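# Remove the necktie from the basket onto the table

## Task

Get the necktie out of the basket so that the whole tie lies on the table; dropping it into place is allowed. Every other object must finish inside the basket, and the basket must stand flat on the table without being tipped far. At the end both grippers must have released everything and moved away, because anything held in place only by the robot is not counted. Rigid objects must not be pushed or knocked off the table.

## Robot and tools

Robot: two arms, left_arm and right_arm, each with six joints and a parallel gripper. The names are labels only and do not refer to a side of any camera image. A bar under the arm bases and a plate behind it are fixtures whose tops may rise about 3 cm above the table. Nothing warns before an arm touches them, so keep clear. The two arms must never collide or press on each other hard.

Frame: all printed hand positions share one scene frame, in metres. The origin sits at table-top height, midway between the arms, roughly 5 to 10 cm behind the near table edge. +x runs out over the table, +z is up, and left_arm is on the +y side. Printed positions can be off from the truth, more so when the arm reaches far. Orientation is given as a quaternion, wxyz. In the gripper's own axes the fingers point along +z and close along y. The reported point lies between the pads, about 1 cm short of the fingertips.

Tool execute_actions, argument actions: a list holding one action, one wait, or nothing. An empty list just returns the current state together with pictures. An action is {"rows": [...], "steps": n}, where n runs from 6 to 15 (default 15), each step being 1/30 s. Each row is applied for one step; when rows run out, the last one repeats. A row always holds 14 numbers, even if one arm stays still: left_arm waist, shoulder, elbow, wrist pitch, wrist yaw, wrist roll, opening, then the same seven for right_arm. The joint numbers are absolute target angles in radians, in the same form Joint positions prints them, not offsets. Stated ranges per arm: waist -2.618 to 3.054, shoulder 0.000 to 3.142, elbow 0.000 to 3.142, wrist pitch -1.571 to 1.571, wrist yaw -1.571 to 1.571, wrist roll -2.094 to 2.094. A target more than 0.036 rad beyond an end, and further out than the current angle, gets the whole call refused, and then nothing is sent. True ends may lie 0.036 rad either side of the stated ones. Targets past a real end are clipped there, and the result may then print "joint sent to its limit", possibly about an earlier action. The opening number is an absolute gripper command from -1 (closed) to +1 (fully open). A wait is {"steps": n} with n up to 300; it counts from the previous result and includes time spent composing. The optional pictures flag set to true adds camera images to an action's result.

Motion: each step, a joint's target is kept within a fixed lead of its measured angle: waist 0.202, shoulder 0.258, elbow 0.238, wrist pitch 0.573, wrist yaw and roll 0.522 rad. If the targets would move a gripper more than 70 mm from where it is, all are scaled back. Far targets therefore take several actions. Friction can leave a joint up to about 0.031 rad short of its target, and very small changes may do nothing. The arms keep moving toward the last row while the operator thinks or waits. They stop when motion has nearly ceased or a step is HELD; only a new action resumes travel. The simulation keeps running during replies, and each result is taken 6 steps before its action ends, those steps running afterwards.

Gripping: grip_measured is the motor position on the same -1..+1 scale. Pads meet near -0.94; each millimetre of object width adds about 0.0208. Each gripper's reading may be off by up to about 0.02, constant within a scene. Commanding below an object's width reading squeezes it, up to roughly 50 to 62 N per pad, less for parts thinner than about 5 mm. To keep a hold, keep sending the closing number. Joint positions also list the opening in metres, 0.093 fully open to 0.000 closed, with about 1 mm error. On a held rigid object it sits up to about 12 mm under the object's width, lower for soft or round ones such as cloth.

Result lines: the state line gives each arm's position and quaternion. Joint positions and Joint velocities give per-arm angles plus opening. "joint command not followed" means a clearance check altered or blocked some joint targets; the rest of the row still ran. HELD marks steps where the row, or part of it, was not sent. MOTOR HOT appears from 75 °C. At 90 °C that arm halts for 10 s, and at 100 °C it loses holding and drops, reported as OVER-TEMPERATURE FAULT. Holding loads heats motors, so do not grip longer than needed.

Tool zoom_image: camera (cam_head_left, cam_head_right, cam_high, cam_low, cam_left_wrist, cam_right_wrist) and region [x0, y0, x1, y1] in image pixels, origin top-left, at most 504 by 504. It gives a closer view of that camera's latest image. All images are 504x504, and calibration (K, distortion, T_world_to_cam) lets pixels be related to the scene frame, within a few degrees and millimetres.

Tool finished_scene: argument scene, the number of the current scene. All other items must be in the upright basket and both grippers open and withdrawn. A reply with no tool call ends everything.

Avoid: dropping rigid items, slamming, hard pushes, tipping the basket, or anything rigid leaving the table. Occasionally an outside nudge moves a loose object; check pictures before finishing.

Each tool is called after ">>>" as a command line: name --argument value for each argument, lists and objects as JSON in quotes; but a table of rows of numbers goes row by row, as --pt "numbers of a row", without its own name.

## Session

>>> execute_actions --actions '[]'

Scene clock: 0.00 s of 5400.00 s.
left_arm: end_effector_position=(+0.3657, +0.3008, +0.4235) grip_measured=+1.000 end_effector_quat_wxyz=(+0.719, -0.005, +0.695, +0.004) | right_arm: end_effector_position=(+0.3722, -0.3314, +0.4176) grip_measured=+1.000 end_effector_quat_wxyz=(+0.718, +0.002, +0.696, +0.006)
Joint positions: left_arm=[ 0.011  1.03   1.056 -0.012 -0.007  0.011  0.093] | right_arm=[ 0.017  1.038  1.063  0.01  -0.016  0.017  0.093]
Joint velocities: left_arm=[-0.007  0.007 -0.007  0.11   0.007 -0.022  0.   ] | right_arm=[ 0.002 -0.012 -0.012 -0.022  0.007 -0.022  0.   ]
Motor temperatures (°C, as the motors report them): left_arm=[22 22 23 22 21 24] | right_arm=[22 23 25 22 21 23]

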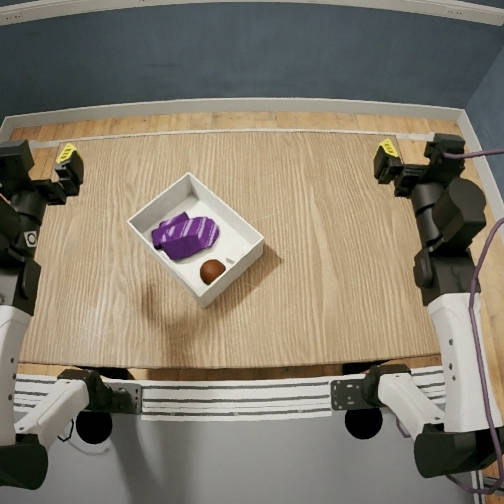

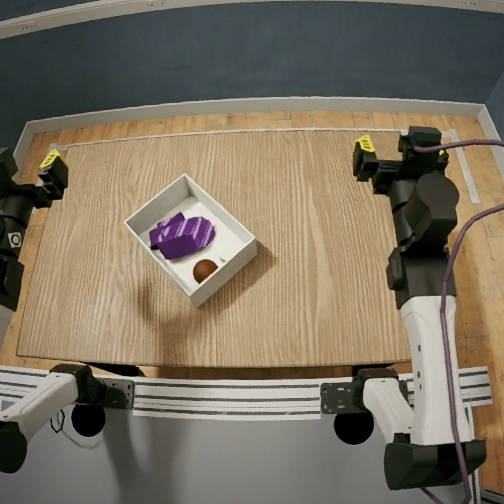

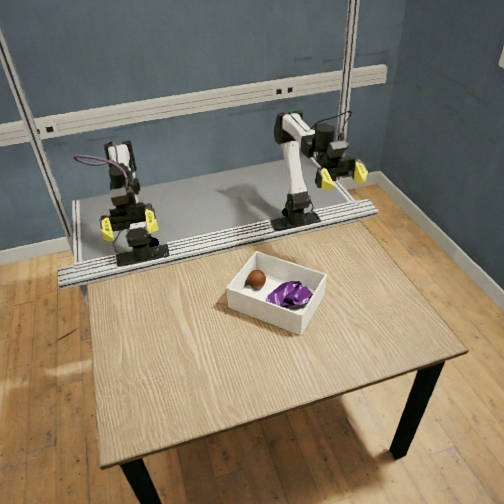

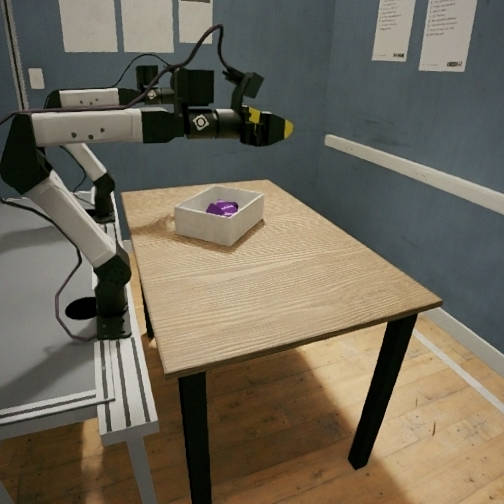

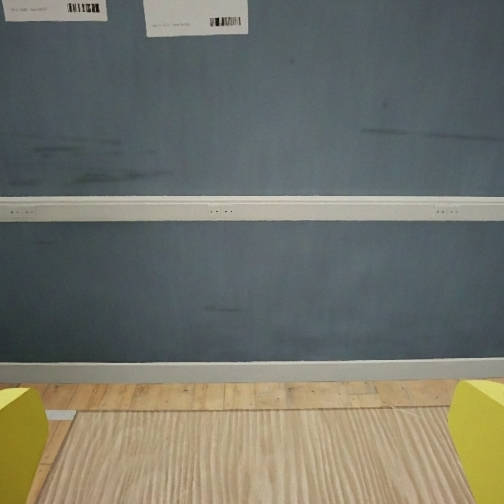

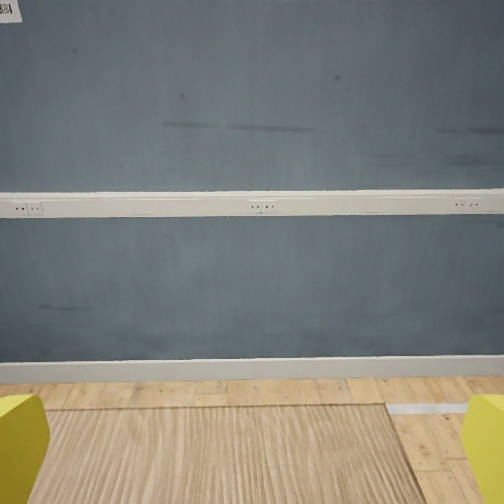

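>>> execute_actions --actions '[{"rows":[[-0.48,2.16,2.19,-1.42,0,1.4,1,0.017,1.038,1.063,0.01,-0.016,0.017,1]]}]'

>>> execute_actions --actions '[{"steps":45}]' --pictures true

Scene clock: 0.50 s of 5400.00 s.
left_arm: end_effector_position=(+0.4115, +0.1430, +0.3627) grip_measured=+1.000 end_effector_quat_wxyz=(+0.522, +0.378, +0.762, +0.060) | right_arm: end_effector_position=(+0.3722, -0.3314, +0.4176) grip_measured=+1.000 end_effector_quat_wxyz=(+0.718, +0.002, +0.696, +0.006)
Joint positions: left_arm=[-0.356  1.456  1.553 -0.583 -0.014  0.573  0.093] | right_arm=[ 0.017  1.038  1.063  0.01  -0.016  0.017  0.093]
Joint velocities: left_arm=[-1.14   1.614  1.761 -2.103  0.037  1.985  0.   ] | right_arm=[ 0.007  0.007 -0.002  0.022 -0.037  0.022  0.   ]
Motor temperatures (°C, as the motors report them): left_arm=[22 22 23 23 21 24] | right_arm=[22 23 25 22 21 23]
Steps of this call (steps 1 to 6: nothing new was sent; steps 7 to 15: the first 9 steps of this action). Readings (joint positions):
7: left_arm=[-0.006 1.047 1.087 -0.069 -0.016 0.060] | right_arm=[0.017 1.038 1.063 0.010 -0.016 0.017]
8: left_arm=[-0.044 1.087 1.147 -0.139 -0.019 0.126] | right_arm=[0.017 1.038 1.063 0.010 -0.016 0.017]
10: left_arm=[-0.137 1.189 1.269 -0.263 -0.018 0.256] | right_arm=[0.017 1.038 1.063 0.010 -0.016 0.017]
14: left_arm=[-0.315 1.401 1.495 -0.515 -0.015 0.507] | right_arm=[0.017 1.038 1.063 0.010 -0.016 0.017]
15: the state above

Scene clock: 2.00 s of 5400.00 s.
left_arm: end_effector_position=(+0.4013, +0.0806, +0.1758) grip_measured=+1.000 end_effector_quat_wxyz=(+0.092, +0.804, +0.586, +0.043) | right_arm: end_effector_position=(+0.3722, -0.3314, +0.4176) grip_measured=+1.000 end_effector_quat_wxyz=(+0.718, +0.002, +0.696, +0.006)
Joint positions: left_arm=[-0.485  2.161  2.177 -1.407  0.     1.392  0.093] | right_arm=[ 0.017  1.038  1.063  0.01  -0.016  0.017  0.093]
Joint velocities: left_arm=[-0.012 -0.007  0.007 -0.037 -0.037 -0.095  0.   ] | right_arm=[ 0.022 -0.007 -0.022  0.007 -0.007  0.022  0.   ]
Motor temperatures (°C, as the motors report them): left_arm=[22 23 23 23 21 24] | right_arm=[22 23 25 23 21 23]
Kept back: nothing.
Steps of this call (steps 1 to 6: the last 6 steps of your previous action; steps 7 to 45: the robot went on to your last target). Readings (joint positions):
1: left_arm=[-0.394 1.515 1.618 -0.659 -0.013 0.647] | right_arm=[0.017 1.038 1.063 0.010 -0.016 0.017]
2: left_arm=[-0.426 1.581 1.690 -0.743 -0.010 0.729] | right_arm=[0.017 1.038 1.063 0.010 -0.016 0.017]
4: left_arm=[-0.467 1.728 1.857 -0.930 -0.004 0.910] | right_arm=[0.017 1.038 1.063 0.010 -0.016 0.017]
8: left_arm=[-0.486 2.025 2.139 -1.176 0.000 1.184] | right_arm=[0.017 1.038 1.063 0.010 -0.016 0.017]
45: the state above
All arms were judged still, so your last target was given up. Only a new action makes them travel on or press farther. Fingers that are still opening or closing keep moving.
camera_calibration (this result's frames):
cam_left_wrist: T_world_to_cam=[[-0.929821, 0.318969, -0.183552, 0.380926], [0.227312, 0.890039, 0.395171, -0.194201], [0.289416, 0.325715, -0.900082, 0.100339], [0, 0, 0, 1]] pos_world=[0.369298, 0.0186606, 0.236975]

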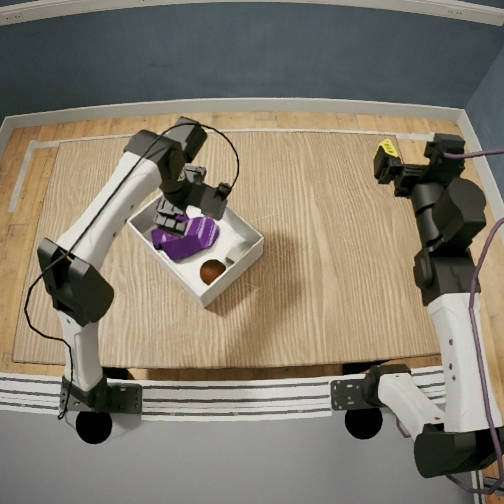

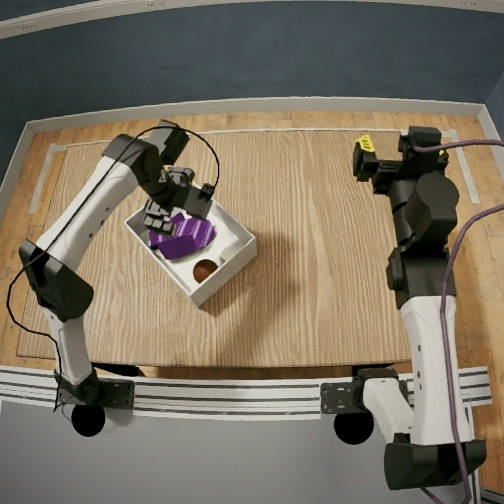

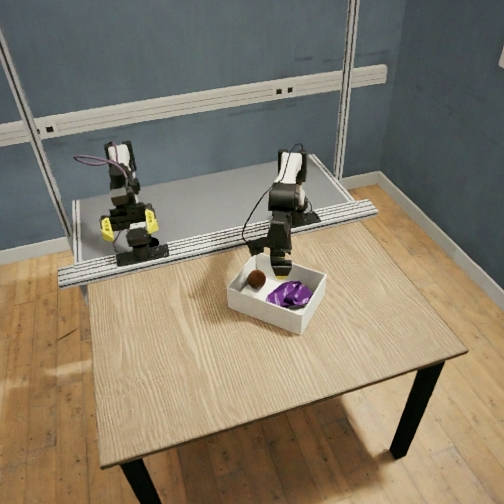

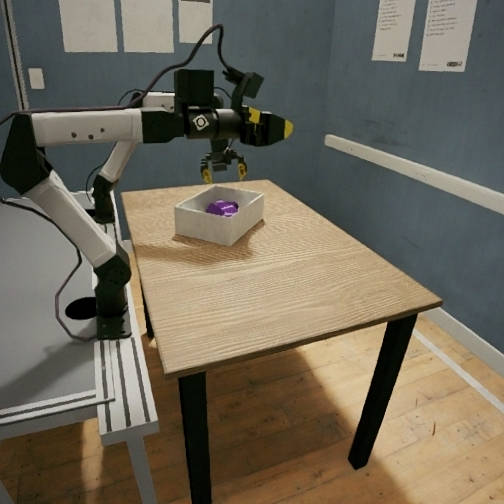

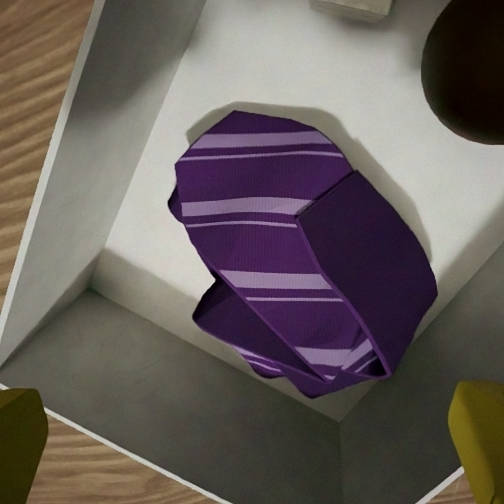

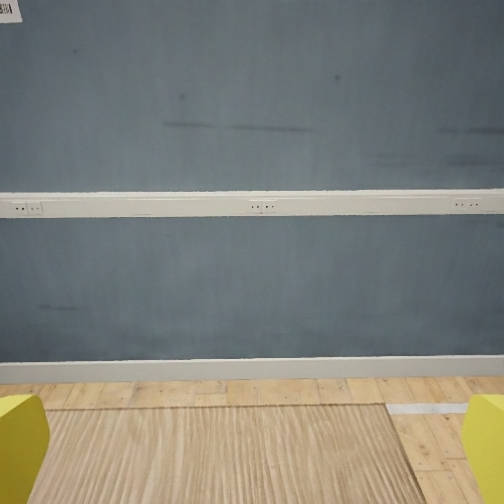

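>>> execute_actions --actions '[{"rows":[[-0.49,2.2,2.1,-1.35,0,0.8,1,0.017,1.038,1.063,0.01,-0.016,0.017,1]]}]'

>>> execute_actions --actions '[{"rows":[[-0.49,2.263,1.95,-1.19,0,0.8,1,0.017,1.038,1.063,0.01,-0.016,0.017,1]]}]'

>>> execute_actions --actions '[{"steps":15}]' --pictures true

Scene clock: 2.60 s of 5400.00 s.
left_arm: end_effector_position=(+0.4007, +0.0809, +0.1508) grip_measured=+1.000 end_effector_quat_wxyz=(+0.078, +0.635, +0.768, +0.015) | right_arm: end_effector_position=(+0.3722, -0.3314, +0.4176) grip_measured=+1.000 end_effector_quat_wxyz=(+0.718, +0.002, +0.696, +0.006)
Joint positions: left_arm=[-0.485  2.183  2.119 -1.37   0.     0.892  0.093] | right_arm=[ 0.017  1.038  1.063  0.01  -0.016  0.017  0.093]
Joint velocities: left_arm=[-0.002 -0.012 -0.022  0.066 -0.007 -0.564  0.   ] | right_arm=[-0.002 -0.022 -0.002  0.022  0.007 -0.022  0.   ]
Motor temperatures (°C, as the motors report them): left_arm=[22 24 23 23 21 24] | right_arm=[22 23 25 23 21 23]
Steps of this call (steps 1 to 9: nothing new was sent; steps 10 to 18: the first 9 steps of this action). Readings (joint positions):
10: left_arm=[-0.485 2.161 2.168 -1.400 0.000 1.318] | right_arm=[0.017 1.038 1.063 0.010 -0.016 0.017]
11: left_arm=[-0.485 2.161 2.157 -1.391 0.000 1.218] | right_arm=[0.017 1.038 1.063 0.010 -0.016 0.017]
13: left_arm=[-0.485 2.168 2.134 -1.380 0.000 1.069] | right_arm=[0.017 1.038 1.063 0.010 -0.016 0.017]
17: left_arm=[-0.485 2.183 2.119 -1.372 0.000 0.914] | right_arm=[0.017 1.038 1.063 0.010 -0.016 0.017]
18: the state above

Scene clock: 3.10 s of 5400.00 s.
left_arm: end_effector_position=(+0.3988, +0.0816, +0.0740) grip_measured=+1.000 end_effector_quat_wxyz=(+0.028, +0.605, +0.795, +0.003) | right_arm: end_effector_position=(+0.3722, -0.3314, +0.4176) grip_measured=+1.000 end_effector_quat_wxyz=(+0.718, +0.002, +0.696, +0.006)
Joint positions: left_arm=[-0.485  2.267  1.96  -1.23   0.     0.811  0.093] | right_arm=[ 0.017  1.038  1.063  0.01  -0.016  0.017  0.093]
Joint velocities: left_arm=[ 0.017  0.1   -0.046  0.066  0.081 -0.022  0.   ] | right_arm=[ 0.007 -0.022  0.017 -0.11  -0.066  0.051  0.   ]
Motor temperatures (°C, as the motors report them): left_arm=[22 24 23 23 21 24] | right_arm=[22 23 25 23 21 23]
Steps of this call (steps 1 to 6: the last 6 steps of your previous action; steps 7 to 15: the first 9 steps of this action). Readings (joint positions):
7: left_arm=[-0.485 2.182 2.096 -1.340 0.000 0.825] | right_arm=[0.017 1.038 1.063 0.010 -0.016 0.017]
8: left_arm=[-0.485 2.180 2.062 -1.307 0.000 0.822] | right_arm=[0.017 1.038 1.063 0.010 -0.016 0.017]
10: left_arm=[-0.485 2.203 2.006 -1.267 0.000 0.817] | right_arm=[0.017 1.038 1.063 0.010 -0.016 0.017]
14: left_arm=[-0.485 2.263 1.962 -1.234 0.000 0.812] | right_arm=[0.017 1.038 1.063 0.010 -0.016 0.017]
15: the state above

Scene clock: 3.60 s of 5400.00 s.
left_arm: end_effector_position=(+0.4042, +0.0788, +0.0751) grip_measured=+1.000 end_effector_quat_wxyz=(+0.041, +0.604, +0.796, +0.005) | right_arm: end_effector_position=(+0.3722, -0.3314, +0.4176) grip_measured=+1.000 end_effector_quat_wxyz=(+0.718, +0.002, +0.696, +0.006)
Joint positions: left_arm=[-0.485  2.265  1.959 -1.205  0.     0.808  0.093] | right_arm=[ 0.017  1.038  1.063  0.01  -0.016  0.017  0.093]
Joint velocities: left_arm=[-0.007  0.012 -0.007 -0.007  0.037  0.066  0.   ] | right_arm=[ 0.017 -0.017 -0.002 -0.037 -0.007  0.037  0.   ]
Motor temperatures (°C, as the motors report them): left_arm=[22 24 23 23 21 24] | right_arm=[22 23 25 23 21 23]
Kept back: nothing.
Steps of this call (steps 1 to 6: the last 6 steps of your previous action; steps 7 to 15: the robot went on to your last target). Readings (joint positions):
1: left_arm=[-0.485 2.268 1.959 -1.226 0.000 0.811] | right_arm=[0.017 1.038 1.063 0.010 -0.016 0.017]
2: left_arm=[-0.485 2.267 1.959 -1.222 0.000 0.810] | right_arm=[0.017 1.038 1.063 0.010 -0.016 0.017]
4: left_arm=[-0.485 2.265 1.959 -1.214 0.000 0.809] | right_arm=[0.017 1.038 1.063 0.010 -0.016 0.017]
8: left_arm=[-0.485 2.265 1.959 -1.208 0.000 0.808] | right_arm=[0.017 1.038 1.063 0.010 -0.016 0.017]
15: the state above
camera_calibration (this result's frames):
cam_left_wrist: T_world_to_cam=[[-0.96762, -0.248507, -0.044224, 0.415217], [-0.246367, 0.891729, 0.379635, 0.0390653], [-0.0549063, 0.378238, -0.924079, 0.146322], [0, 0, 0, 1]] pos_world=[0.41943, 0.0130042, 0.138745]

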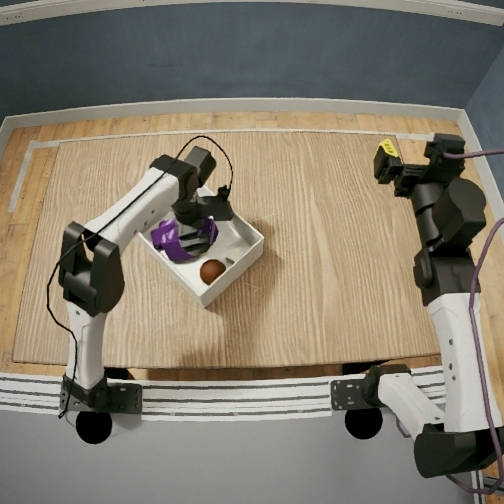

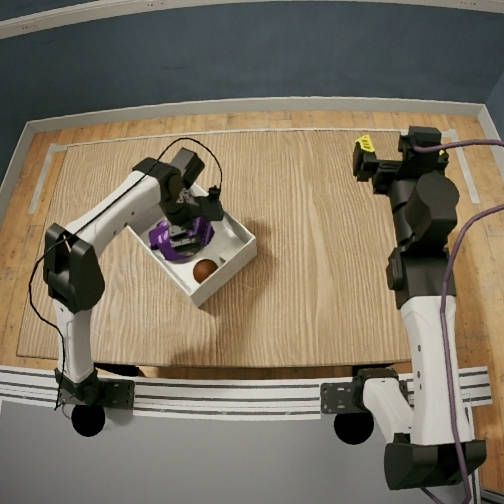

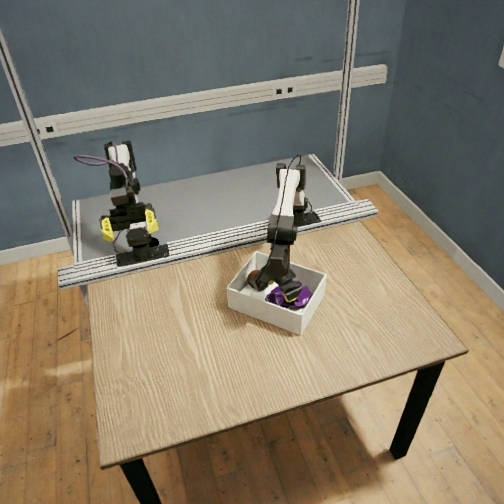

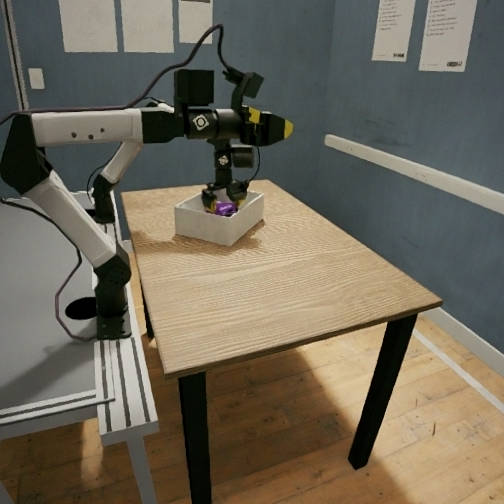

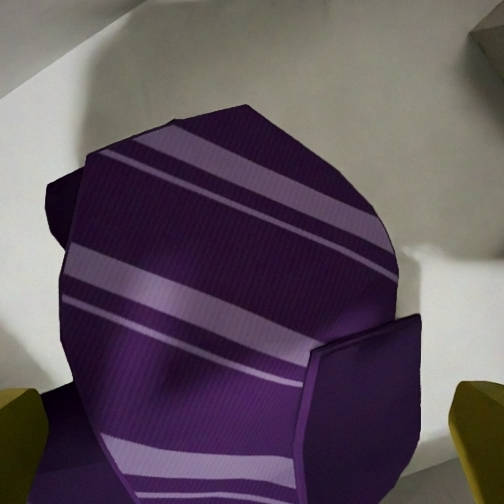

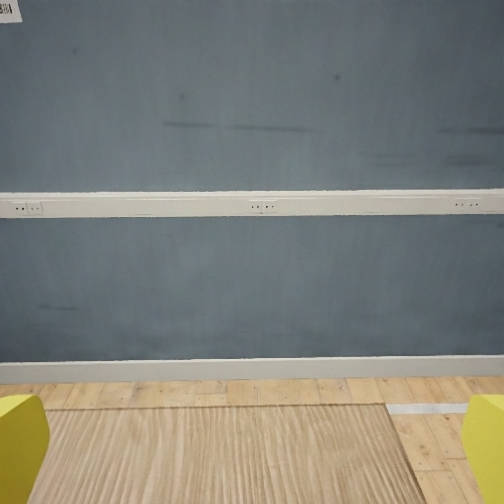

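>>> execute_actions --actions '[{"rows":[[-0.49,2.37,1.95,-1.15,0,0.8,1,0.017,1.038,1.063,0.01,-0.016,0.017,1]]}]'

>>> execute_actions --actions '[{"rows":[[-0.49,2.37,1.95,-1.15,0,0.8,-1,0.017,1.038,1.063,0.01,-0.016,0.017,1]]}]'

>>> execute_actions --actions '[{"rows":[[-0.49,2.18,1.95,-1.2,0,0.8,-1,0.017,1.038,1.063,0.01,-0.016,0.017,1]],"steps":10}]'

>>> execute_actions --actions '[{"rows":[[-0.49,1.95,1.98,-1.2,0,0.8,-1,0.017,1.038,1.063,0.01,-0.016,0.017,1]],"steps":10}]'

>>> execute_actions --actions '[{"rows":[[-0.49,1.75,1.98,-1.0,0,0.8,-1,0.017,1.038,1.063,0.01,-0.016,0.017,1]]}]'

>>> execute_actions --actions '[{"steps":15}]' --pictures true

Scene clock: 4.27 s of 5400.00 s.
left_arm: end_effector_position=(+0.4059, +0.0778, +0.0348) grip_measured=+1.000 end_effector_quat_wxyz=(+0.012, +0.604, +0.797, +0.001) | right_arm: end_effector_position=(+0.3722, -0.3314, +0.4176) grip_measured=+1.000 end_effector_quat_wxyz=(+0.718, +0.002, +0.696, +0.006)
Joint positions: left_arm=[-0.485  2.359  1.959 -1.171  0.     0.808  0.093] | right_arm=[ 0.017  1.038  1.063  0.01  -0.016  0.017  0.093]
Joint velocities: left_arm=[-0.002  0.022  0.017  0.037  0.007 -0.022  0.   ] | right_arm=[-0.012 -0.002 -0.002  0.007 -0.022  0.066  0.   ]
Motor temperatures (°C, as the motors report them): left_arm=[22 25 23 23 21 24] | right_arm=[22 23 26 23 21 23]
Steps of this call (steps 1 to 11: the robot went on to your last target; steps 12 to 20: the first 9 steps of this action). Readings (joint positions):
12: left_arm=[-0.485 2.272 1.959 -1.201 0.000 0.808] | right_arm=[0.017 1.038 1.063 0.010 -0.016 0.017]
13: left_arm=[-0.485 2.281 1.959 -1.191 0.000 0.808] | right_arm=[0.017 1.038 1.063 0.010 -0.016 0.017]
15: left_arm=[-0.485 2.312 1.959 -1.178 0.000 0.808] | right_arm=[0.017 1.038 1.063 0.010 -0.016 0.017]
19: left_arm=[-0.485 2.357 1.959 -1.171 0.000 0.808] | right_arm=[0.017 1.038 1.063 0.010 -0.016 0.017]
20: the state above

Scene clock: 4.77 s of 5400.00 s.
left_arm: end_effector_position=(+0.4053, +0.0756, +0.0418) grip_measured=-0.668 end_effector_quat_wxyz=(+0.018, +0.605, +0.796, -0.002) | right_arm: end_effector_position=(+0.3722, -0.3314, +0.4176) grip_measured=+1.000 end_effector_quat_wxyz=(+0.718, +0.002, +0.696, +0.006)
Joint positions: left_arm=[-0.488  2.342  1.959 -1.175  0.007  0.807  0.013] | right_arm=[ 0.017  1.038  1.063  0.01  -0.016  0.017  0.093]
Joint velocities: left_arm=[-0.022 -0.037 -0.002  0.037 -0.037 -0.066  0.029] | right_arm=[-0.002 -0.007 -0.007  0.007 -0.022 -0.022  0.   ]
Motor temperatures (°C, as the motors report them): left_arm=[22 25 24 23 21 24] | right_arm=[22 23 26 23 21 23]
Steps of this call (steps 1 to 6: the last 6 steps of your previous action; steps 7 to 15: the first 9 steps of this action). Readings (joint positions):
7: left_arm=[-0.485 2.359 1.959 -1.171 0.000 0.808] | right_arm=[0.017 1.038 1.063 0.010 -0.016 0.017]
8: left_arm=[-0.485 2.359 1.959 -1.171 0.000 0.808] | right_arm=[0.017 1.038 1.063 0.010 -0.016 0.017]
10: left_arm=[-0.485 2.359 1.959 -1.171 0.001 0.808] | right_arm=[0.017 1.038 1.063 0.010 -0.016 0.017]
14: left_arm=[-0.487 2.346 1.959 -1.177 0.007 0.807] | right_arm=[0.017 1.038 1.063 0.010 -0.016 0.017]
15: the state above

Scene clock: 5.10 s of 5400.00 s.
left_arm: end_effector_position=(+0.4045, +0.0762, +0.0816) grip_measured=-0.666 end_effector_quat_wxyz=(+0.054, +0.604, +0.795, +0.004) | right_arm: end_effector_position=(+0.3722, -0.3314, +0.4176) grip_measured=+1.000 end_effector_quat_wxyz=(+0.718, +0.002, +0.696, +0.006)
Joint positions: left_arm=[-0.488  2.243  1.946 -1.188  0.007  0.807  0.013] | right_arm=[ 0.017  1.038  1.063  0.01  -0.016  0.017  0.093]
Joint velocities: left_arm=[-0.017 -0.979 -0.002 -0.007  0.066 -0.022 -0.001] | right_arm=[ 0.012  0.007  0.002 -0.007 -0.11  -0.007  0.   ]
Motor temperatures (°C, as the motors report them): left_arm=[22 25 24 23 21 24] | right_arm=[22 23 26 23 21 23]
Steps of this call (steps 1 to 6: the last 6 steps of your previous action; steps 7 to 10: the first 4 steps of this action). Readings (joint positions):
7: left_arm=[-0.488 2.327 1.955 -1.172 0.007 0.807] | right_arm=[0.017 1.038 1.063 0.010 -0.016 0.017]
8: left_arm=[-0.488 2.305 1.947 -1.179 0.007 0.807] | right_arm=[0.017 1.038 1.063 0.010 -0.016 0.017]
10: the state above

Scene clock: 5.43 s of 5400.00 s.
left_arm: end_effector_position=(+0.4036, +0.0769, +0.1613) grip_measured=-0.666 end_effector_quat_wxyz=(+0.141, +0.599, +0.788, +0.018) | right_arm: end_effector_position=(+0.3722, -0.3314, +0.4176) grip_measured=+1.000 end_effector_quat_wxyz=(+0.718, +0.002, +0.696, +0.006)
Joint positions: left_arm=[-0.488  2.063  1.949 -1.196  0.007  0.807  0.013] | right_arm=[ 0.017  1.038  1.063  0.01  -0.016  0.017  0.093]
Joint velocities: left_arm=[-0.007 -1.096  0.012  0.051  0.007 -0.007  0.   ] | right_arm=[-0.002  0.007 -0.002 -0.007  0.007  0.095  0.   ]
Motor temperatures (°C, as the motors report them): left_arm=[22 26 24 23 21 24] | right_arm=[22 23 26 23 21 23]
Steps of this call (steps 1 to 6: the last 6 steps of your previous action; steps 7 to 10: the first 4 steps of this action). Readings (joint positions):
7: left_arm=[-0.488 2.140 1.950 -1.189 0.007 0.807] | right_arm=[0.017 1.038 1.063 0.010 -0.016 0.017]
8: left_arm=[-0.488 2.125 1.949 -1.195 0.007 0.807] | right_arm=[0.017 1.038 1.063 0.010 -0.016 0.017]
10: the state above

Scene clock: 5.93 s of 5400.00 s.
left_arm: end_effector_position=(+0.3984, +0.0801, +0.3435) grip_measured=-0.666 end_effector_quat_wxyz=(+0.396, +0.555, +0.729, +0.058) | right_arm: end_effector_position=(+0.3722, -0.3314, +0.4176) grip_measured=+1.000 end_effector_quat_wxyz=(+0.718, +0.002, +0.696, +0.006)
Joint positions: left_arm=[-0.488  1.724  1.982 -1.029  0.007  0.806  0.013] | right_arm=[ 0.017  1.038  1.063  0.01  -0.016  0.017  0.093]
Joint velocities: left_arm=[ 0.002 -0.173  0.042  0.256 -0.037  0.022 -0.   ] | right_arm=[ 0.012  0.007  0.002  0.066 -0.007  0.022  0.   ]
Motor temperatures (°C, as the motors report them): left_arm=[22 26 24 23 21 24] | right_arm=[22 23 26 24 21 23]
Steps of this call (steps 1 to 6: the last 6 steps of your previous action; steps 7 to 15: the first 9 steps of this action). Readings (joint positions):
7: left_arm=[-0.488 1.897 1.981 -1.176 0.007 0.807] | right_arm=[0.017 1.038 1.063 0.010 -0.016 0.017]
8: left_arm=[-0.488 1.878 1.974 -1.154 0.007 0.807] | right_arm=[0.017 1.038 1.063 0.010 -0.016 0.017]
10: left_arm=[-0.488 1.824 1.973 -1.107 0.007 0.807] | right_arm=[0.017 1.038 1.063 0.010 -0.016 0.017]
14: left_arm=[-0.488 1.731 1.980 -1.039 0.007 0.806] | right_arm=[0.017 1.038 1.063 0.010 -0.016 0.017]
15: the state above

Scene clock: 6.43 s of 5400.00 s.
left_arm: end_effector_position=(+0.4017, +0.0783, +0.3443) grip_measured=-0.666 end_effector_quat_wxyz=(+0.401, +0.554, +0.728, +0.059) | right_arm: end_effector_position=(+0.3722, -0.3314, +0.4176) grip_measured=+1.000 end_effector_quat_wxyz=(+0.718, +0.002, +0.696, +0.006)
Joint positions: left_arm=[-0.488  1.729  1.983 -1.013  0.007  0.806  0.013] | right_arm=[ 0.017  1.038  1.063  0.01  -0.016  0.017  0.093]
Joint velocities: left_arm=[-0.007 -0.022 -0.017 -0.007  0.022 -0.081  0.   ] | right_arm=[-0.007 -0.012 -0.017 -0.007 -0.022 -0.007  0.   ]
Motor temperatures (°C, as the motors report them): left_arm=[22 26 24 23 21 24] | right_arm=[22 23 26 24 21 23]
Kept back: nothing.
Steps of this call (steps 1 to 6: the last 6 steps of your previous action; steps 7 to 15: the robot went on to your last target). Readings (joint positions):
1: left_arm=[-0.488 1.722 1.983 -1.021 0.007 0.806] | right_arm=[0.017 1.038 1.063 0.010 -0.016 0.017]
2: left_arm=[-0.488 1.722 1.983 -1.015 0.007 0.806] | right_arm=[0.017 1.038 1.063 0.010 -0.016 0.017]
4: left_arm=[-0.488 1.726 1.983 -1.014 0.007 0.806] | right_arm=[0.017 1.038 1.063 0.010 -0.016 0.017]
8: left_arm=[-0.488 1.729 1.983 -1.014 0.007 0.806] | right_arm=[0.017 1.038 1.063 0.010 -0.016 0.017]
15: the state above
camera_calibration (this result's frames):
cam_left_wrist: T_world_to_cam=[[-0.769276, -0.355538, -0.530855, 0.520829], [-0.319975, 0.93355, -0.161557, 0.14933], [0.55302, 0.0455782, -0.831921, 0.145228], [0, 0, 0, 1]] pos_world=[0.368129, 0.0391488, 0.421428]

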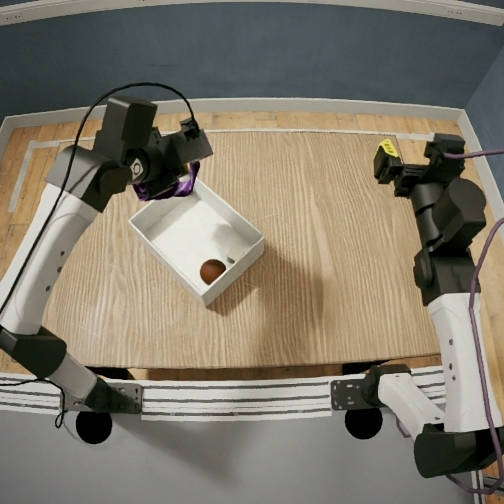

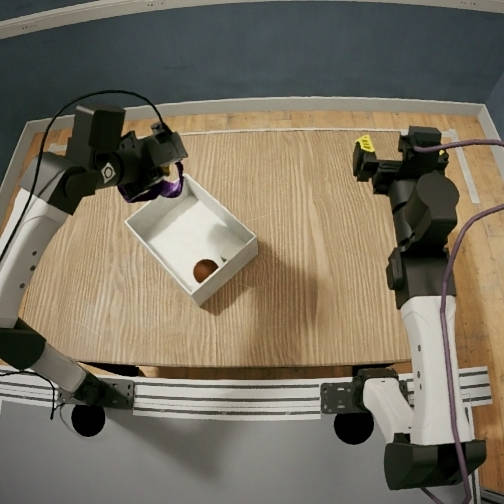

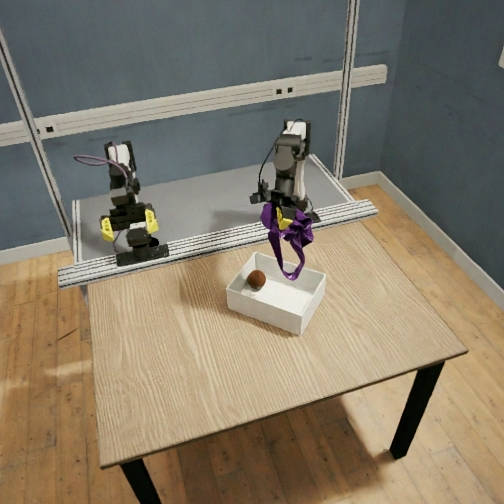

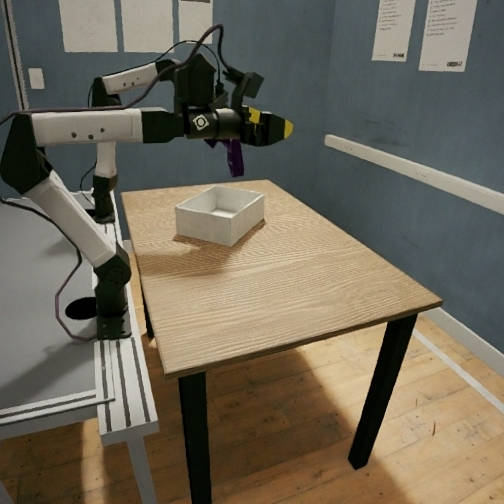

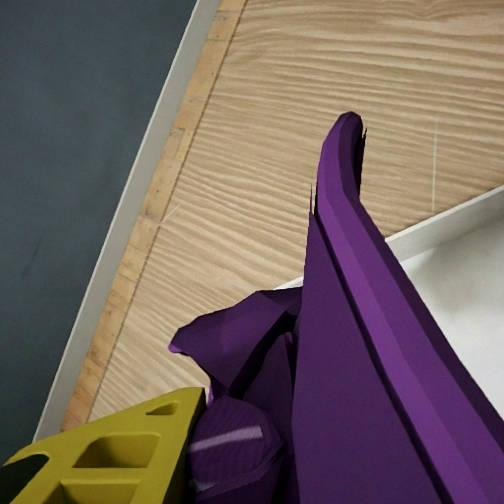

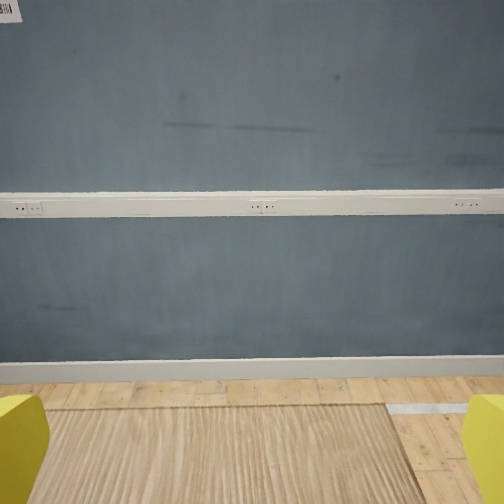

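>>> execute_actions --actions '[{"rows":[[-0.1,1.5,1.72,-1.1,0,0.8,-1,0.017,1.038,1.063,0.01,-0.016,0.017,1]]}]'

>>> execute_actions --actions '[{"rows":[[0.05,1.2,1.4,-1.3,0,0.8,-1,0.017,1.038,1.063,0.01,-0.016,0.017,1]]}]'

>>> execute_actions --actions '[{"steps":25}]'

>>> execute_actions --actions '[{"rows":[[0.05,1.33,1.2,-1.16,0,0.8,-1,0.017,1.038,1.063,0.01,-0.016,0.017,1]]}]'

>>> execute_actions --actions '[{"rows":[[0.05,1.45,1.02,-1.02,0,0.8,-1,0.017,1.038,1.063,0.01,-0.016,0.017,1]]}]'

>>> execute_actions --actions '[{"rows":[[0.05,1.45,1.02,-1.02,0,0.8,1,0.017,1.038,1.063,0.01,-0.016,0.017,1]]}]'

>>> execute_actions --actions '[{"rows":[[0.05,1.25,1.55,-1.4,0,0.8,1,0.017,1.038,1.063,0.01,-0.016,0.017,1]]}]'

>>> execute_actions --actions '[{"steps":30}]' --pictures true

Scene clock: 7.10 s of 5400.00 s.
left_arm: end_effector_position=(+0.3868, +0.2594, +0.3279) grip_measured=-0.665 end_effector_quat_wxyz=(+0.347, +0.402, +0.838, +0.125) | right_arm: end_effector_position=(+0.3722, -0.3314, +0.4176) grip_measured=+1.000 end_effector_quat_wxyz=(+0.718, +0.002, +0.696, +0.006)
Joint positions: left_arm=[-0.091  1.511  1.748 -1.073 -0.003  0.805  0.013] | right_arm=[ 0.017  1.038  1.063  0.01  -0.016  0.017  0.093]
Joint velocities: left_arm=[ 0.686 -0.188 -0.037 -0.139 -0.212 -0.066  0.   ] | right_arm=[ 0.017  0.002  0.002 -0.066 -0.022  0.037  0.   ]
Motor temperatures (°C, as the motors report them): left_arm=[22 26 24 23 21 24] | right_arm=[22 23 26 24 21 23]
Steps of this call (steps 1 to 11: the robot went on to your last target; steps 12 to 20: the first 9 steps of this action). Readings (joint positions):
12: left_arm=[-0.476 1.710 1.954 -0.999 0.013 0.806] | right_arm=[0.017 1.038 1.063 0.010 -0.016 0.017]
13: left_arm=[-0.451 1.674 1.899 -0.999 0.019 0.806] | right_arm=[0.017 1.038 1.063 0.010 -0.016 0.017]
15: left_arm=[-0.360 1.601 1.812 -1.032 0.021 0.806] | right_arm=[0.017 1.038 1.063 0.010 -0.016 0.017]
19: left_arm=[-0.124 1.519 1.751 -1.069 0.005 0.805] | right_arm=[0.017 1.038 1.063 0.010 -0.016 0.017]
20: the state above

Scene clock: 7.60 s of 5400.00 s.
left_arm: end_effector_position=(+0.2688, +0.3081, +0.2778) grip_measured=-0.665 end_effector_quat_wxyz=(+0.251, +0.355, +0.894, +0.108) | right_arm: end_effector_position=(+0.3722, -0.3314, +0.4176) grip_measured=+1.000 end_effector_quat_wxyz=(+0.718, +0.002, +0.696, +0.006)
Joint positions: left_arm=[ 0.049  1.193  1.428 -1.271 -0.003  0.805  0.013] | right_arm=[ 0.017  1.038  1.063  0.01  -0.016  0.017  0.093]
Joint velocities: left_arm=[-0.007 -0.085 -0.037 -0.256 -0.037 -0.022 -0.001] | right_arm=[-0.002  0.012  0.002  0.037  0.066 -0.037  0.   ]
Motor temperatures (°C, as the motors report them): left_arm=[22 26 24 23 21 24] | right_arm=[22 23 26 24 21 23]
Steps of this call (steps 1 to 6: the last 6 steps of your previous action; steps 7 to 15: the first 9 steps of this action). Readings (joint positions):
7: left_arm=[-0.083 1.484 1.716 -1.076 -0.001 0.805] | right_arm=[0.017 1.038 1.063 0.010 -0.016 0.017]
8: left_arm=[-0.063 1.445 1.663 -1.086 0.003 0.805] | right_arm=[0.017 1.038 1.063 0.010 -0.016 0.017]
10: left_arm=[-0.006 1.344 1.551 -1.135 0.002 0.805] | right_arm=[0.017 1.038 1.063 0.010 -0.016 0.017]
14: left_arm=[0.049 1.200 1.430 -1.256 -0.003 0.805] | right_arm=[0.017 1.038 1.063 0.010 -0.016 0.017]
15: the state above

Scene clock: 8.43 s of 5400.00 s.
left_arm: end_effector_position=(+0.2647, +0.3078, +0.2736) grip_measured=-0.665 end_effector_quat_wxyz=(+0.241, +0.356, +0.897, +0.103) | right_arm: end_effector_position=(+0.3722, -0.3314, +0.4176) grip_measured=+1.000 end_effector_quat_wxyz=(+0.718, +0.002, +0.696, +0.006)
Joint positions: left_arm=[ 0.049  1.192  1.422 -1.288 -0.003  0.805  0.013] | right_arm=[ 0.017  1.038  1.063  0.01  -0.016  0.017  0.093]
Joint velocities: left_arm=[-0.012 -0.002 -0.012  0.037 -0.066 -0.007  0.001] | right_arm=[ 0.012 -0.022  0.007 -0.007  0.007  0.081  0.   ]
Motor temperatures (°C, as the motors report them): left_arm=[22 26 24 23 21 24] | right_arm=[22 23 26 24 21 23]
Kept back: nothing.
Steps of this call (steps 1 to 6: the last 6 steps of your previous action; steps 7 to 25: the robot went on to your last target). Readings (joint positions):
1: left_arm=[0.049 1.192 1.428 -1.278 -0.003 0.805] | right_arm=[0.017 1.038 1.063 0.010 -0.016 0.017]
2: left_arm=[0.049 1.192 1.426 -1.280 -0.003 0.805] | right_arm=[0.017 1.038 1.063 0.010 -0.016 0.017]
4: left_arm=[0.049 1.192 1.422 -1.284 -0.003 0.805] | right_arm=[0.017 1.038 1.063 0.010 -0.016 0.017]
8: left_arm=[0.049 1.192 1.422 -1.287 -0.003 0.805] | right_arm=[0.017 1.038 1.063 0.010 -0.016 0.017]
25: the state above

Scene clock: 8.73 s of 5400.00 s.
left_arm: end_effector_position=(+0.2683, +0.3065, +0.1710) grip_measured=-0.665 end_effector_quat_wxyz=(+0.116, +0.368, +0.922, +0.046) | right_arm: end_effector_position=(+0.3722, -0.3314, +0.4176) grip_measured=+1.000 end_effector_quat_wxyz=(+0.718, +0.002, +0.696, +0.006)
Joint positions: left_arm=[ 0.049  1.345  1.201 -1.194 -0.002  0.805  0.013] | right_arm=[ 0.017  1.038  1.063  0.01  -0.016  0.017  0.093]
Joint velocities: left_arm=[-0.032 -0.012 -0.017  0.139 -0.007 -0.037 -0.001] | right_arm=[-0.002 -0.012 -0.007  0.007  0.007  0.022  0.   ]
Motor temperatures (°C, as the motors report them): left_arm=[22 26 24 23 21 24] | right_arm=[22 23 26 24 21 23]
Steps of this call (steps 1 to 9: the first 9 steps of this action). Readings (joint positions):
1: left_arm=[0.049 1.195 1.402 -1.269 -0.002 0.805] | right_arm=[0.017 1.038 1.063 0.010 -0.016 0.017]
2: left_arm=[0.049 1.201 1.366 -1.243 -0.002 0.805] | right_arm=[0.017 1.038 1.063 0.010 -0.016 0.017]
4: left_arm=[0.049 1.249 1.286 -1.213 -0.002 0.805] | right_arm=[0.017 1.038 1.063 0.010 -0.016 0.017]
8: left_arm=[0.049 1.343 1.203 -1.195 -0.002 0.805] | right_arm=[0.017 1.038 1.063 0.010 -0.016 0.017]
9: the state above

Scene clock: 9.23 s of 5400.00 s.
left_arm: end_effector_position=(+0.2584, +0.3051, +0.0980) grip_measured=-0.665 end_effector_quat_wxyz=(+0.047, +0.371, +0.927, +0.015) | right_arm: end_effector_position=(+0.3722, -0.3314, +0.4176) grip_measured=+1.000 end_effector_quat_wxyz=(+0.718, +0.002, +0.696, +0.006)
Joint positions: left_arm=[ 0.049  1.455  1.024 -1.06  -0.002  0.805  0.013] | right_arm=[ 0.017  1.038  1.063  0.01  -0.016  0.017  0.093]
Joint velocities: left_arm=[-0.022 -0.017 -0.002  0.183 -0.051 -0.007 -0.   ] | right_arm=[-0.027 -0.002  0.002 -0.066  0.051  0.007  0.   ]
Motor temperatures (°C, as the motors report them): left_arm=[22 26 24 23 21 24] | right_arm=[22 23 26 24 21 23]
Steps of this call (steps 1 to 6: the last 6 steps of your previous action; steps 7 to 15: the first 9 steps of this action). Readings (joint positions):
7: left_arm=[0.049 1.345 1.180 -1.152 -0.002 0.805] | right_arm=[0.017 1.038 1.063 0.010 -0.016 0.017]
8: left_arm=[0.049 1.352 1.143 -1.113 -0.002 0.805] | right_arm=[0.017 1.038 1.063 0.010 -0.016 0.017]
10: left_arm=[0.049 1.402 1.073 -1.080 -0.002 0.805] | right_arm=[0.017 1.038 1.063 0.010 -0.016 0.017]
14: left_arm=[0.049 1.455 1.024 -1.065 -0.002 0.805] | right_arm=[0.017 1.038 1.063 0.010 -0.016 0.017]
15: the state above

Scene clock: 9.73 s of 5400.00 s.
left_arm: end_effector_position=(+0.2649, +0.3054, +0.0988) grip_measured=+1.000 end_effector_quat_wxyz=(+0.060, +0.370, +0.927, +0.021) | right_arm: end_effector_position=(+0.3722, -0.3314, +0.4176) grip_measured=+1.000 end_effector_quat_wxyz=(+0.718, +0.002, +0.696, +0.006)
Joint positions: left_arm=[ 0.049  1.455  1.024 -1.033 -0.002  0.805  0.093] | right_arm=[ 0.017  1.038  1.063  0.01  -0.016  0.017  0.093]
Joint velocities: left_arm=[-0.012 -0.002  0.002  0.022 -0.037  0.066  0.   ] | right_arm=[ 0.002 -0.002 -0.022 -0.022 -0.007  0.007  0.   ]
Motor temperatures (°C, as the motors report them): left_arm=[22 26 24 23 21 24] | right_arm=[22 23 26 24 21 23]
Steps of this call (steps 1 to 6: the last 6 steps of your previous action; steps 7 to 15: the first 9 steps of this action). Readings (joint positions):
7: left_arm=[0.049 1.455 1.024 -1.037 -0.002 0.805] | right_arm=[0.017 1.038 1.063 0.010 -0.016 0.017]
8: left_arm=[0.049 1.455 1.024 -1.036 -0.002 0.805] | right_arm=[0.017 1.038 1.063 0.010 -0.016 0.017]
10: left_arm=[0.049 1.455 1.024 -1.035 -0.002 0.805] | right_arm=[0.017 1.038 1.063 0.010 -0.016 0.017]
14: left_arm=[0.049 1.455 1.024 -1.033 -0.002 0.805] | right_arm=[0.017 1.038 1.063 0.010 -0.016 0.017]
15: the state above

Scene clock: 10.23 s of 5400.00 s.
left_arm: end_effector_position=(+0.2830, +0.3087, +0.2844) grip_measured=+1.000 end_effector_quat_wxyz=(+0.247, +0.356, +0.895, +0.105) | right_arm: end_effector_position=(+0.3722, -0.3314, +0.4176) grip_measured=+1.000 end_effector_quat_wxyz=(+0.718, +0.002, +0.696, +0.006)
Joint positions: left_arm=[ 0.049  1.263  1.505 -1.289 -0.002  0.805  0.093] | right_arm=[ 0.017  1.038  1.063  0.01  -0.016  0.017  0.093]
Joint velocities: left_arm=[ 0.002 -0.554  1.292 -0.081 -0.095  0.051  0.   ] | right_arm=[ 0.002 -0.007 -0.007 -0.095 -0.051  0.051  0.   ]
Motor temperatures (°C, as the motors report them): left_arm=[22 26 24 23 21 24] | right_arm=[22 23 27 25 21 23]
Steps of this call (steps 1 to 6: the last 6 steps of your previous action; steps 7 to 15: the first 9 steps of this action). Readings (joint positions):
7: left_arm=[0.049 1.448 1.043 -1.063 -0.002 0.805] | right_arm=[0.017 1.038 1.063 0.010 -0.016 0.017]
8: left_arm=[0.049 1.431 1.078 -1.116 -0.002 0.805] | right_arm=[0.017 1.038 1.063 0.010 -0.016 0.017]
10: left_arm=[0.049 1.370 1.177 -1.190 -0.002 0.805] | right_arm=[0.017 1.038 1.063 0.010 -0.016 0.017]
14: left_arm=[0.049 1.280 1.452 -1.284 -0.002 0.805] | right_arm=[0.017 1.038 1.063 0.010 -0.016 0.017]
15: the state above

Scene clock: 11.23 s of 5400.00 s.
left_arm: end_effector_position=(+0.2622, +0.3080, +0.2998) grip_measured=+1.000 end_effector_quat_wxyz=(+0.244, +0.356, +0.896, +0.104) | right_arm: end_effector_position=(+0.3722, -0.3314, +0.4176) grip_measured=+1.000 end_effector_quat_wxyz=(+0.718, +0.002, +0.696, +0.006)
Joint positions: left_arm=[ 0.049  1.23   1.56  -1.382 -0.002  0.805  0.093] | right_arm=[ 0.017  1.038  1.063  0.01  -0.016  0.017  0.093]
Joint velocities: left_arm=[ 0.007 -0.007 -0.002  0.051 -0.051 -0.007  0.   ] | right_arm=[ 0.012 -0.007 -0.022  0.081 -0.051 -0.007  0.   ]
Motor temperatures (°C, as the motors report them): left_arm=[22 26 24 23 21 24] | right_arm=[22 23 27 25 21 23]
Kept back: nothing.
Steps of this call (steps 1 to 6: the last 6 steps of your previous action; steps 7 to 30: the robot went on to your last target). Readings (joint positions):
1: left_arm=[0.049 1.245 1.538 -1.292 -0.002 0.805] | right_arm=[0.017 1.038 1.063 0.010 -0.016 0.017]
2: left_arm=[0.049 1.231 1.554 -1.300 -0.002 0.805] | right_arm=[0.017 1.038 1.063 0.010 -0.016 0.017]
4: left_arm=[0.049 1.221 1.560 -1.323 -0.002 0.805] | right_arm=[0.017 1.038 1.063 0.010 -0.016 0.017]
8: left_arm=[0.049 1.229 1.560 -1.361 -0.002 0.805] | right_arm=[0.017 1.038 1.063 0.010 -0.016 0.017]
30: the state above
All arms were judged still, so your last target was given up. Only a new action makes them travel on or press farther. Fingers that are still opening or closing keep moving.
camera_calibration (this result's frames):
cam_left_wrist: T_world_to_cam=[[-0.608678, -0.709143, -0.355847, 0.485874], [-0.77092, 0.634646, 0.0539201, 0.0287298], [0.1876, 0.30715, -0.932987, 0.220444], [0, 0, 0, 1]] pos_world=[0.276534, 0.258612, 0.377019]

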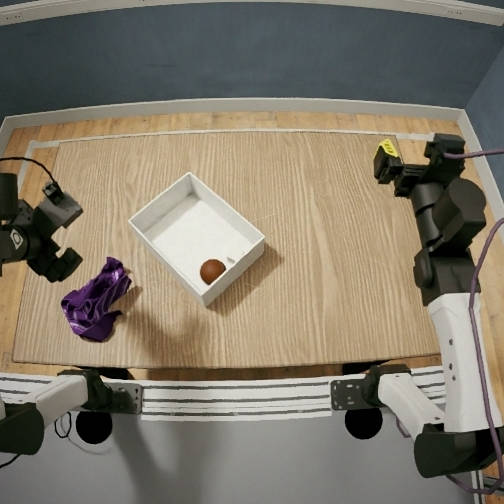

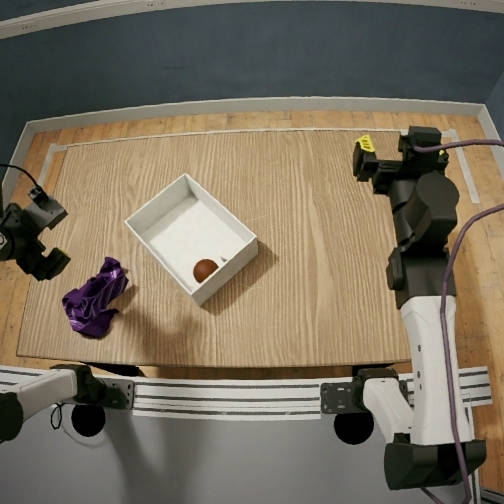

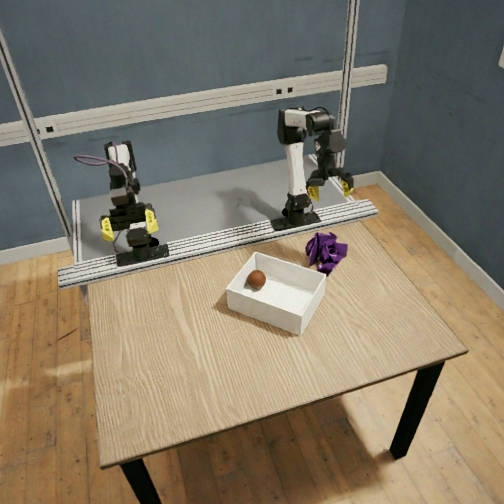

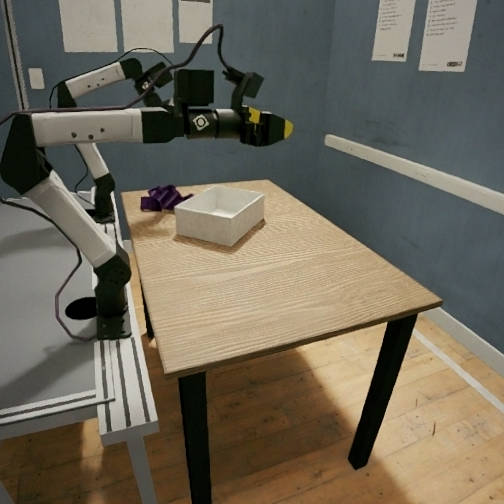

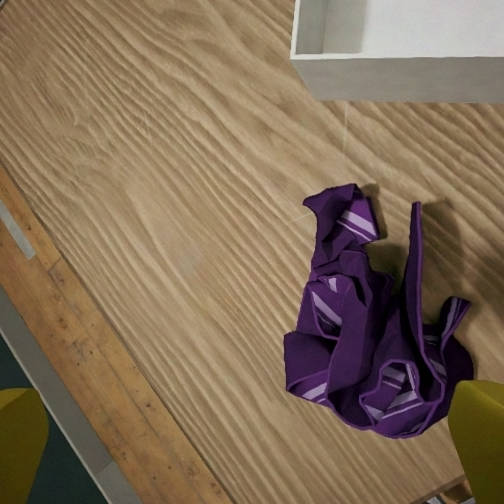

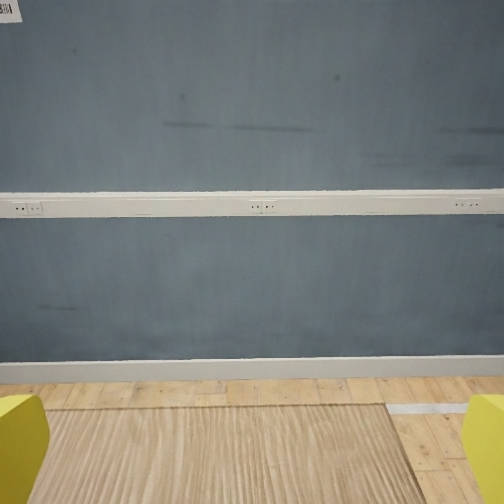

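>>> finished_scene --scene 2

The scene is finished: the task was done.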